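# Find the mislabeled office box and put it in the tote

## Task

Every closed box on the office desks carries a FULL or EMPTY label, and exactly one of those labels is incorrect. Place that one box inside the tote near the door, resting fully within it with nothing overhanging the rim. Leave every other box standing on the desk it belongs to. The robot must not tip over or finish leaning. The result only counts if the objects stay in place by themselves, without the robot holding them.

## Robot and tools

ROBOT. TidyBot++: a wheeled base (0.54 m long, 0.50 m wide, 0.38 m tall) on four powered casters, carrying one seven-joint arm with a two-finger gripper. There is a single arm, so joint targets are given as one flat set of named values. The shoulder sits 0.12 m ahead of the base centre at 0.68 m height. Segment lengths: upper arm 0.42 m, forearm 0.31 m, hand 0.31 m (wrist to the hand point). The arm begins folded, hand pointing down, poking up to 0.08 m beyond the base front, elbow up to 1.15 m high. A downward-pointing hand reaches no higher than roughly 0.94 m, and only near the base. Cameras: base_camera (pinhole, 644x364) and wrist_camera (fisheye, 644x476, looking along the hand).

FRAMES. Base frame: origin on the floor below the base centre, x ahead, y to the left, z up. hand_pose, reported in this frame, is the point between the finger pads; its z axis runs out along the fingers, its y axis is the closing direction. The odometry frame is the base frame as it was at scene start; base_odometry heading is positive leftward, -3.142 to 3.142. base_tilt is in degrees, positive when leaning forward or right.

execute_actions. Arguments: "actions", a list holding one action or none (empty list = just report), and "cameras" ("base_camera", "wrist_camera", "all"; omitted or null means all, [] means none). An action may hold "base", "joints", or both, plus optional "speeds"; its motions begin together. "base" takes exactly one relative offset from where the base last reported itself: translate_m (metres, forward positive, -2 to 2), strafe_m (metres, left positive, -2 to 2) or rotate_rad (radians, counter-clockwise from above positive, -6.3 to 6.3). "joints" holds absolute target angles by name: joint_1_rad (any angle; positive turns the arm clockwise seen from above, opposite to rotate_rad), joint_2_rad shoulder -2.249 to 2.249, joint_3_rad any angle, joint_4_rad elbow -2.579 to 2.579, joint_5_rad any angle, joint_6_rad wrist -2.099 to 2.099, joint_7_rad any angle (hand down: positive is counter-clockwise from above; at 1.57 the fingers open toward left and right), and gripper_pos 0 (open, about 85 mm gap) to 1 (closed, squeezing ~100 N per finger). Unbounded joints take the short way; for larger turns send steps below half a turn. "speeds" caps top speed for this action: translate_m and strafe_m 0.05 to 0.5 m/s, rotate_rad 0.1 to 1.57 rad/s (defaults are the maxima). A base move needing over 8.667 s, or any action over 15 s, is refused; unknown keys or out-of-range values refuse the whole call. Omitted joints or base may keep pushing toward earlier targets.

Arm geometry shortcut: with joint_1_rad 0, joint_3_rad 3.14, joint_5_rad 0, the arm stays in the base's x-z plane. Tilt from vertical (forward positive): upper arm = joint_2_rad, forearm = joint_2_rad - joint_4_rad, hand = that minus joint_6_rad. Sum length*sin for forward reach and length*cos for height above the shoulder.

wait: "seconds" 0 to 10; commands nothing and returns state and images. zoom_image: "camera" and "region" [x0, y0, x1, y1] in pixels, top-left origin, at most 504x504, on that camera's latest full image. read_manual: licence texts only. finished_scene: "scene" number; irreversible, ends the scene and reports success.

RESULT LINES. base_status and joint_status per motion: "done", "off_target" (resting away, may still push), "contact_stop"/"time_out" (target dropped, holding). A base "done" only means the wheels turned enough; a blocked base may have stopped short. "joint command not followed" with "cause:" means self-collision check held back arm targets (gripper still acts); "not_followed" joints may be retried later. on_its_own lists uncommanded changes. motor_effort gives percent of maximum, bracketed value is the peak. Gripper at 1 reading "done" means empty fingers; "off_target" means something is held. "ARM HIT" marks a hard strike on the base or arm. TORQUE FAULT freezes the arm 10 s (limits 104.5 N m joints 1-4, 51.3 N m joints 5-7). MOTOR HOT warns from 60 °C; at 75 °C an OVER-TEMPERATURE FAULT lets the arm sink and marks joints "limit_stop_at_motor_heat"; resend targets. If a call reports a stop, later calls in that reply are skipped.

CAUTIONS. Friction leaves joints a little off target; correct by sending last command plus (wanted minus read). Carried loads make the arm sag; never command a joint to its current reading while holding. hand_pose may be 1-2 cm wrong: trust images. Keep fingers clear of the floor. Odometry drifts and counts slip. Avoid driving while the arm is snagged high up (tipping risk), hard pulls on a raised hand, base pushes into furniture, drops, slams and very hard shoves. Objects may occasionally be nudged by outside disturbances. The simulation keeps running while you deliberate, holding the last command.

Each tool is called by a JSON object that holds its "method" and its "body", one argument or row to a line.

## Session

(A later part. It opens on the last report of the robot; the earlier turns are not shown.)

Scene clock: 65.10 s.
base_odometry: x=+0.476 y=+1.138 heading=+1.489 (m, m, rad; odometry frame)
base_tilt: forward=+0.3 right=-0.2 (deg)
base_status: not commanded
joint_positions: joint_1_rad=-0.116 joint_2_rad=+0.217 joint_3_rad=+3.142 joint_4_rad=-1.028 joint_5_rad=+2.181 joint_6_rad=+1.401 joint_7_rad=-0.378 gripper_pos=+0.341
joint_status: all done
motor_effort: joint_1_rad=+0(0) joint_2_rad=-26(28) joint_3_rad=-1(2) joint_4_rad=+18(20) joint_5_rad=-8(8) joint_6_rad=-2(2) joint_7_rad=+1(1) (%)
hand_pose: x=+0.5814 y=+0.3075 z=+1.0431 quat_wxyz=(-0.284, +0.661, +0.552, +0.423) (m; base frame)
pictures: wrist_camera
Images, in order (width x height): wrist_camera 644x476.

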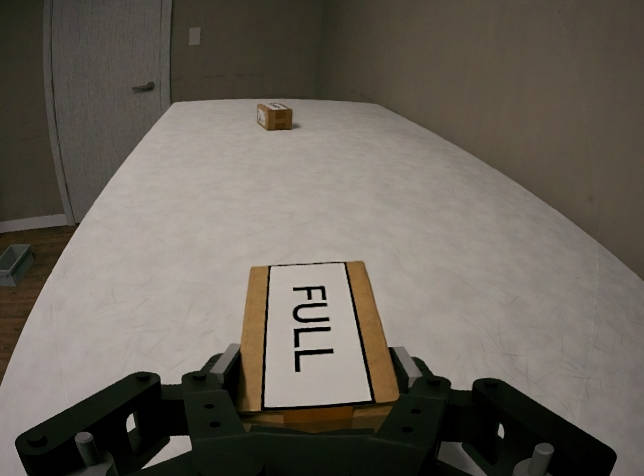

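{"method": "execute_actions", "body": {
  "actions": [
    {"base":{"translate_m":-0.98}}
  ],
  "cameras": []
}}

{"method": "execute_actions", "body": {
  "actions": [
    {"base":{"rotate_rad":1.57},"joints":{"joint_1_rad":0.01,"joint_2_rad":0.5,"joint_4_rad":-1.7,"joint_5_rad":3.18,"joint_6_rad":0.4,"joint_7_rad":1.59}}
  ],
  "cameras": ["wrist_camera"]
}}

{"method": "execute_actions", "body": {
  "actions": [
    {"base":{"translate_m":1.1}}
  ]
}}

Scene clock: 69.67 s.
base_odometry: x=+0.396 y=+0.161 heading=+1.489 (m, m, rad; odometry frame)
base_tilt: forward=+0.3 right=-0.2 (deg)
base_status: done
joint_positions: joint_1_rad=-0.115 joint_2_rad=+0.211 joint_3_rad=+3.142 joint_4_rad=-1.028 joint_5_rad=+2.181 joint_6_rad=+1.399 joint_7_rad=-0.378 gripper_pos=+0.341
joint_status: not commanded
motor_effort: joint_1_rad=+0(1) joint_2_rad=-27(32) joint_3_rad=-1(2) joint_4_rad=+19(20) joint_5_rad=-8(9) joint_6_rad=-2(3) joint_7_rad=+1(1) (%)
hand_pose: x=+0.5801 y=+0.3068 z=+1.0462 quat_wxyz=(-0.282, +0.660, +0.552, +0.426) (m; base frame)
pictures: none
No camera images: the call's "cameras" was empty. Leave "cameras" out to get every camera's image.

Scene clock: 72.30 s.
base_odometry: x=+0.396 y=+0.161 heading=+3.059 (m, m, rad; odometry frame)
base_tilt: forward=+0.3 right=-0.2 (deg)
base_status: done
joint_positions: joint_1_rad=+0.001 joint_2_rad=+0.496 joint_3_rad=+3.132 joint_4_rad=-1.694 joint_5_rad=+3.132 joint_6_rad=+0.444 joint_7_rad=+1.571 gripper_pos=+0.341
joint_status: all done
motor_effort: joint_1_rad=+0(5) joint_2_rad=-35(37) joint_3_rad=+0(5) joint_4_rad=+16(20) joint_5_rad=+0(9) joint_6_rad=-3(2) joint_7_rad=+1(1) (%)
hand_pose: x=+0.7266 y=+0.0064 z=+0.5977 quat_wxyz=(+0.251, +0.001, +0.968, +0.006) (m; base frame)
pictures: wrist_camera
Images, in order (width x height): wrist_camera 644x476.

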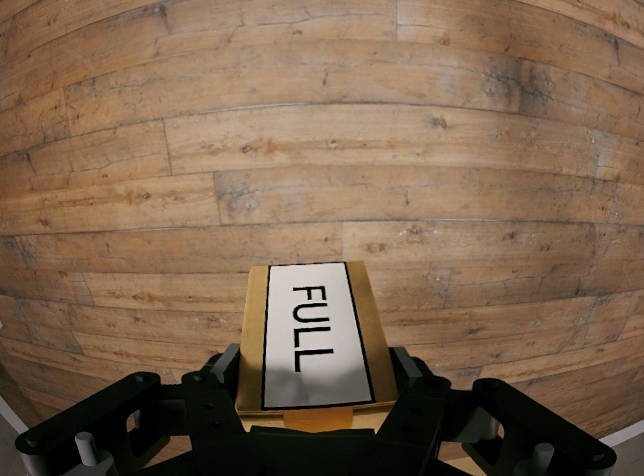

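Scene clock: 75.87 s.
base_odometry: x=-0.701 y=+0.251 heading=+3.059 (m, m, rad; odometry frame)
base_tilt: forward=+0.4 right=-0.2 (deg)
base_status: done
joint_positions: joint_1_rad=+0.002 joint_2_rad=+0.496 joint_3_rad=+3.132 joint_4_rad=-1.695 joint_5_rad=+3.132 joint_6_rad=+0.439 joint_7_rad=+1.571 gripper_pos=+0.341
joint_status: not commanded
motor_effort: joint_1_rad=+0(1) joint_2_rad=-34(37) joint_3_rad=-1(1) joint_4_rad=+16(18) joint_5_rad=+0(1) joint_6_rad=-3(3) joint_7_rad=+1(1) (%)
hand_pose: x=+0.7276 y=+0.0061 z=+0.5980 quat_wxyz=(+0.253, +0.001, +0.967, +0.006) (m; base frame)
pictures: base_camera, wrist_camera
Images, in order (width x height): base_camera 644x364, wrist_camera 644x476.

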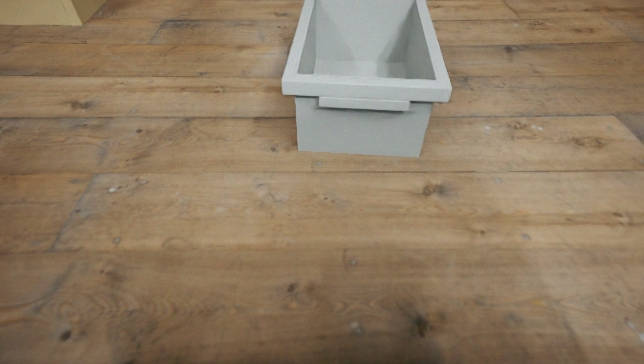

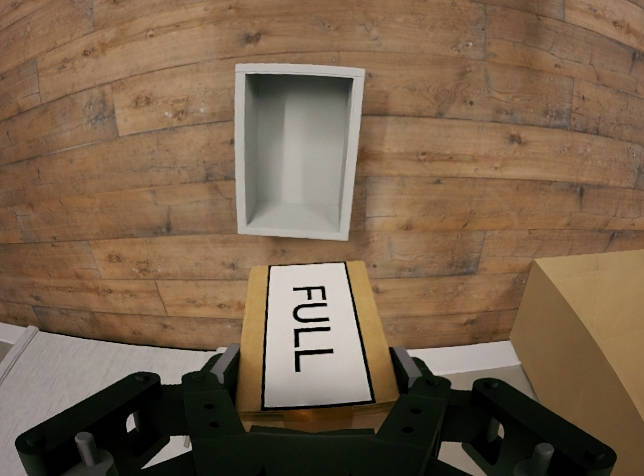

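{"method": "execute_actions", "body": {
  "actions": [
    {"joints":{"joint_1_rad":0.09,"joint_2_rad":1.33,"joint_3_rad":3.15,"joint_4_rad":-1.405,"joint_6_rad":-0.17}}
  ]
}}

Scene clock: 78.37 s.
base_odometry: x=-0.701 y=+0.251 heading=+3.059 (m, m, rad; odometry frame)
base_tilt: forward=+0.4 right=-0.2 (deg)
base_status: not commanded
joint_positions: joint_1_rad=+0.078 joint_2_rad=+1.327 joint_3_rad=+3.139 joint_4_rad=-1.420 joint_5_rad=+3.132 joint_6_rad=-0.127 joint_7_rad=+1.571 gripper_pos=+0.341
joint_status: all done
motor_effort: joint_1_rad=+0(1) joint_2_rad=-46(49) joint_3_rad=-1(1) joint_4_rad=+9(16) joint_5_rad=-1(0) joint_6_rad=-3(2) joint_7_rad=+1(1) (%)
hand_pose: x=+0.8012 y=-0.0514 z=+0.2230 quat_wxyz=(+0.258, +0.042, +0.965, -0.008) (m; base frame)
pictures: base_camera, wrist_camera
Images, in order (width x height): base_camera 644x364, wrist_camera 644x476.

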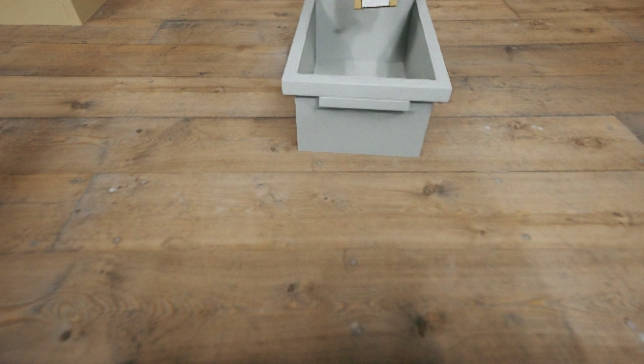

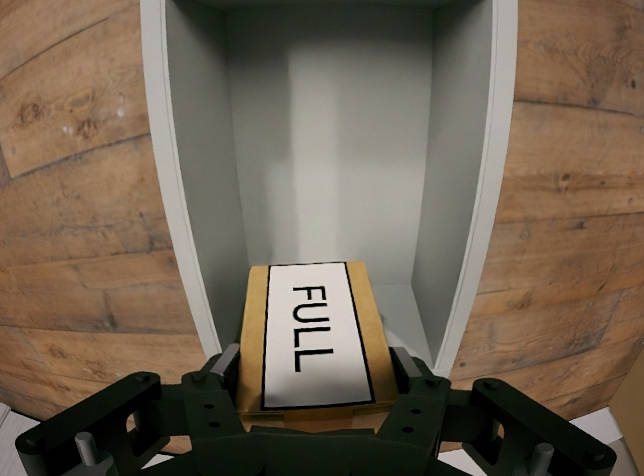

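{"method": "execute_actions", "body": {
  "actions": [
    {"joints":{"joint_1_rad":0.05,"joint_2_rad":1.61,"joint_4_rad":-1.162,"joint_6_rad":-0.19}}
  ]
}}

{"method": "zoom_image", "body": {
  "camera": "base_camera",
  "region": [280,0,460,120]
}}

Scene clock: 80.60 s.
base_odometry: x=-0.701 y=+0.251 heading=+3.059 (m, m, rad; odometry frame)
base_tilt: forward=+0.4 right=-0.1 (deg)
base_status: not commanded
joint_positions: joint_1_rad=+0.060 joint_2_rad=+1.615 joint_3_rad=+3.139 joint_4_rad=-1.175 joint_5_rad=+3.132 joint_6_rad=-0.147 joint_7_rad=+1.571 gripper_pos=+0.341
joint_status: all done
motor_effort: joint_1_rad=+0(1) joint_2_rad=-46(49) joint_3_rad=+0(1) joint_4_rad=+8(9) joint_5_rad=-1(1) joint_6_rad=-3(4) joint_7_rad=+1(1) (%)
hand_pose: x=+0.7954 y=-0.0390 z=+0.0947 quat_wxyz=(+0.247, +0.034, +0.969, -0.006) (m; base frame)
pictures: base_camera, wrist_camera
Images, in order (width x height): base_camera 644x364, wrist_camera 644x476.

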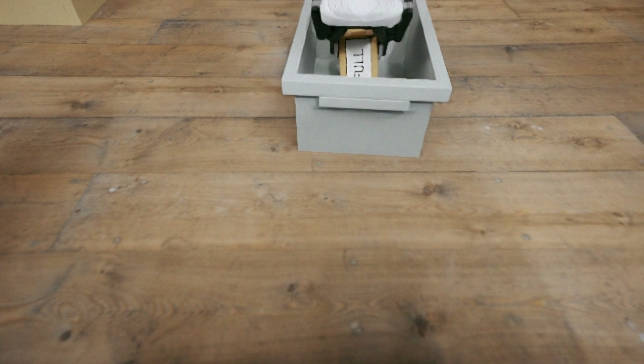

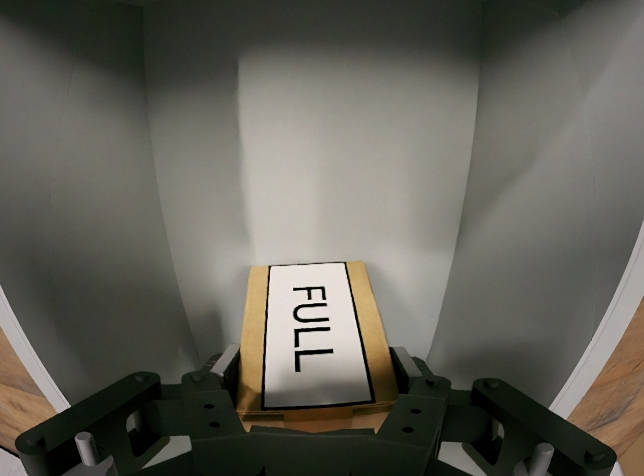

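Region (280, 0, 460, 120) of base_camera's 644x364 image, scaled by 2.800.

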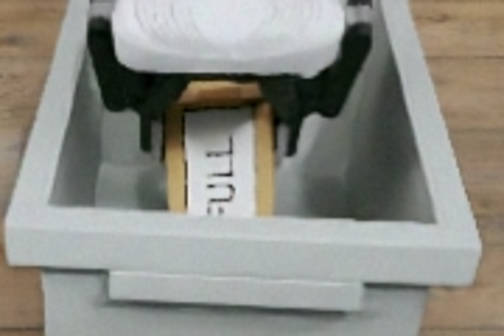

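{"method": "execute_actions", "body": {
  "actions": [
    {"joints":{"joint_2_rad":1.665,"joint_4_rad":-1.115}}
  ],
  "cameras": ["wrist_camera"]
}}

Scene clock: 81.93 s.
base_odometry: x=-0.701 y=+0.251 heading=+3.059 (m, m, rad; odometry frame)
base_tilt: forward=+0.3 right=-0.2 (deg)
base_status: not commanded
joint_positions: joint_1_rad=+0.060 joint_2_rad=+1.647 joint_3_rad=+3.139 joint_4_rad=-1.123 joint_5_rad=+3.132 joint_6_rad=-0.154 joint_7_rad=+1.571 gripper_pos=+0.341
joint_status: all done
motor_effort: joint_1_rad=+0(1) joint_2_rad=-44(47) joint_3_rad=+1(1) joint_4_rad=+8(8) joint_5_rad=-1(0) joint_6_rad=-2(3) joint_7_rad=+1(1) (%)
hand_pose: x=+0.8079 y=-0.0398 z=+0.0877 quat_wxyz=(+0.260, +0.034, +0.965, -0.006) (m; base frame)
pictures: wrist_camera
Images, in order (width x height): wrist_camera 644x476.

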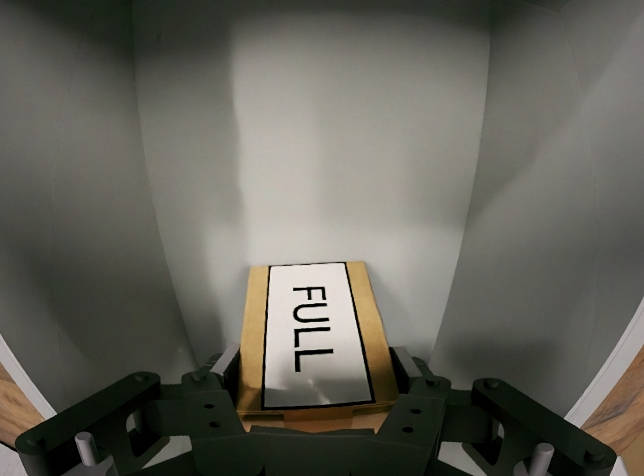

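{"method": "execute_actions", "body": {
  "actions": [
    {"joints":{"joint_2_rad":1.678}}
  ],
  "cameras": ["wrist_camera"]
}}

Scene clock: 82.63 s.
base_odometry: x=-0.701 y=+0.251 heading=+3.059 (m, m, rad; odometry frame)
base_tilt: forward=+0.4 right=-0.2 (deg)
base_status: not commanded
joint_positions: joint_1_rad=+0.060 joint_2_rad=+1.648 joint_3_rad=+3.139 joint_4_rad=-1.122 joint_5_rad=+3.132 joint_6_rad=-0.156 joint_7_rad=+1.571 gripper_pos=+0.341
joint_status: all done
motor_effort: joint_1_rad=+0(0) joint_2_rad=-42(44) joint_3_rad=-1(1) joint_4_rad=+8(8) joint_5_rad=-1(0) joint_6_rad=-2(2) joint_7_rad=+1(1) (%)
hand_pose: x=+0.8080 y=-0.0398 z=+0.0875 quat_wxyz=(+0.260, +0.034, +0.965, -0.006) (m; base frame)
pictures: wrist_camera
Images, in order (width x height): wrist_camera 644x476.

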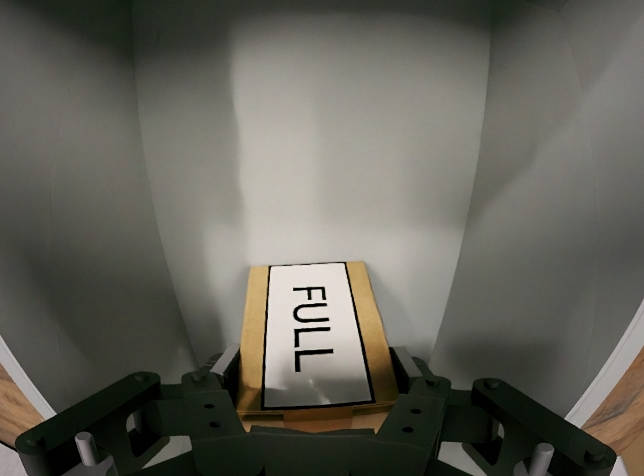

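In contact; release.

{"method": "execute_actions", "body": {
  "actions": [
    {"joints":{"joint_2_rad":1.648,"gripper_pos":0.15}}
  ],
  "cameras": ["wrist_camera"]
}}

{"method": "execute_actions", "body": {
  "actions": [
    {"joints":{"joint_2_rad":1.25,"joint_4_rad":-1.52}}
  ]
}}

Scene clock: 83.77 s.
base_odometry: x=-0.701 y=+0.251 heading=+3.059 (m, m, rad; odometry frame)
base_tilt: forward=+0.4 right=-0.2 (deg)
base_status: not commanded
joint_positions: joint_1_rad=+0.060 joint_2_rad=+1.647 joint_3_rad=+3.139 joint_4_rad=-1.122 joint_5_rad=+3.132 joint_6_rad=-0.156 joint_7_rad=+1.571 gripper_pos=+0.150
joint_status: all done
motor_effort: joint_1_rad=+0(0) joint_2_rad=-46(47) joint_3_rad=-1(2) joint_4_rad=+9(9) joint_5_rad=-1(1) joint_6_rad=-3(3) joint_7_rad=+1(1) (%)
hand_pose: x=+0.8085 y=-0.0398 z=+0.0881 quat_wxyz=(+0.261, +0.034, +0.965, -0.006) (m; base frame)
pictures: wrist_camera
Images, in order (width x height): wrist_camera 644x476.

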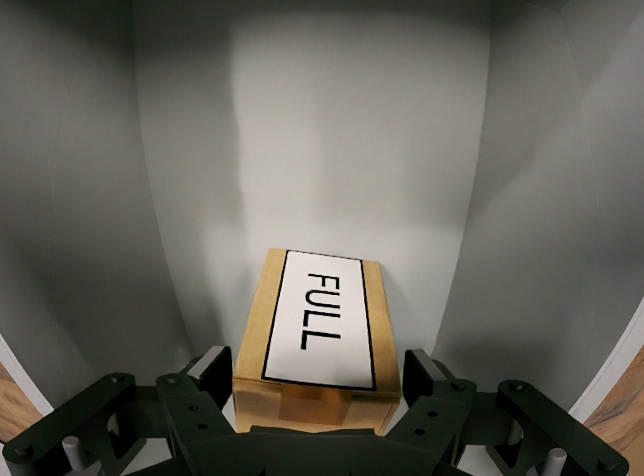

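Scene clock: 85.47 s.
base_odometry: x=-0.701 y=+0.251 heading=+3.059 (m, m, rad; odometry frame)
base_tilt: forward=+0.4 right=-0.2 (deg)
base_status: not commanded
joint_positions: joint_1_rad=+0.060 joint_2_rad=+1.251 joint_3_rad=+3.139 joint_4_rad=-1.506 joint_5_rad=+3.132 joint_6_rad=-0.156 joint_7_rad=+1.571 gripper_pos=+0.150
joint_status: all done
motor_effort: joint_1_rad=+0(0) joint_2_rad=-44(48) joint_3_rad=-1(2) joint_4_rad=+8(10) joint_5_rad=-1(1) joint_6_rad=-3(3) joint_7_rad=+1(1) (%)
hand_pose: x=+0.7956 y=-0.0389 z=+0.2559 quat_wxyz=(+0.267, +0.033, +0.963, -0.006) (m; base frame)
pictures: base_camera, wrist_camera
Images, in order (width x height): base_camera 644x364, wrist_camera 644x476.

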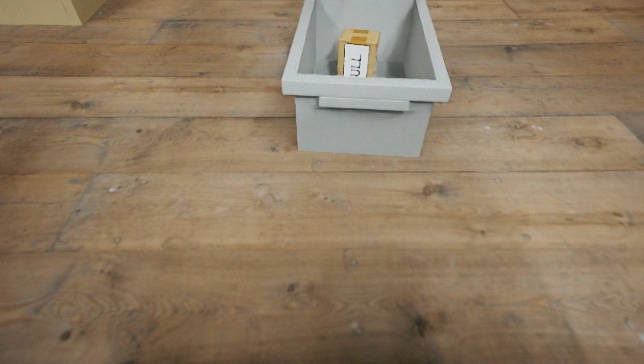

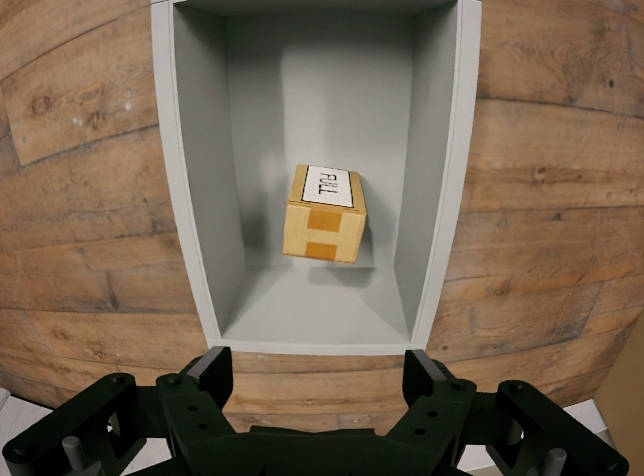

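{"method": "finished_scene", "body": {
  "scene": 2
}}

The scene is finished: the task was done.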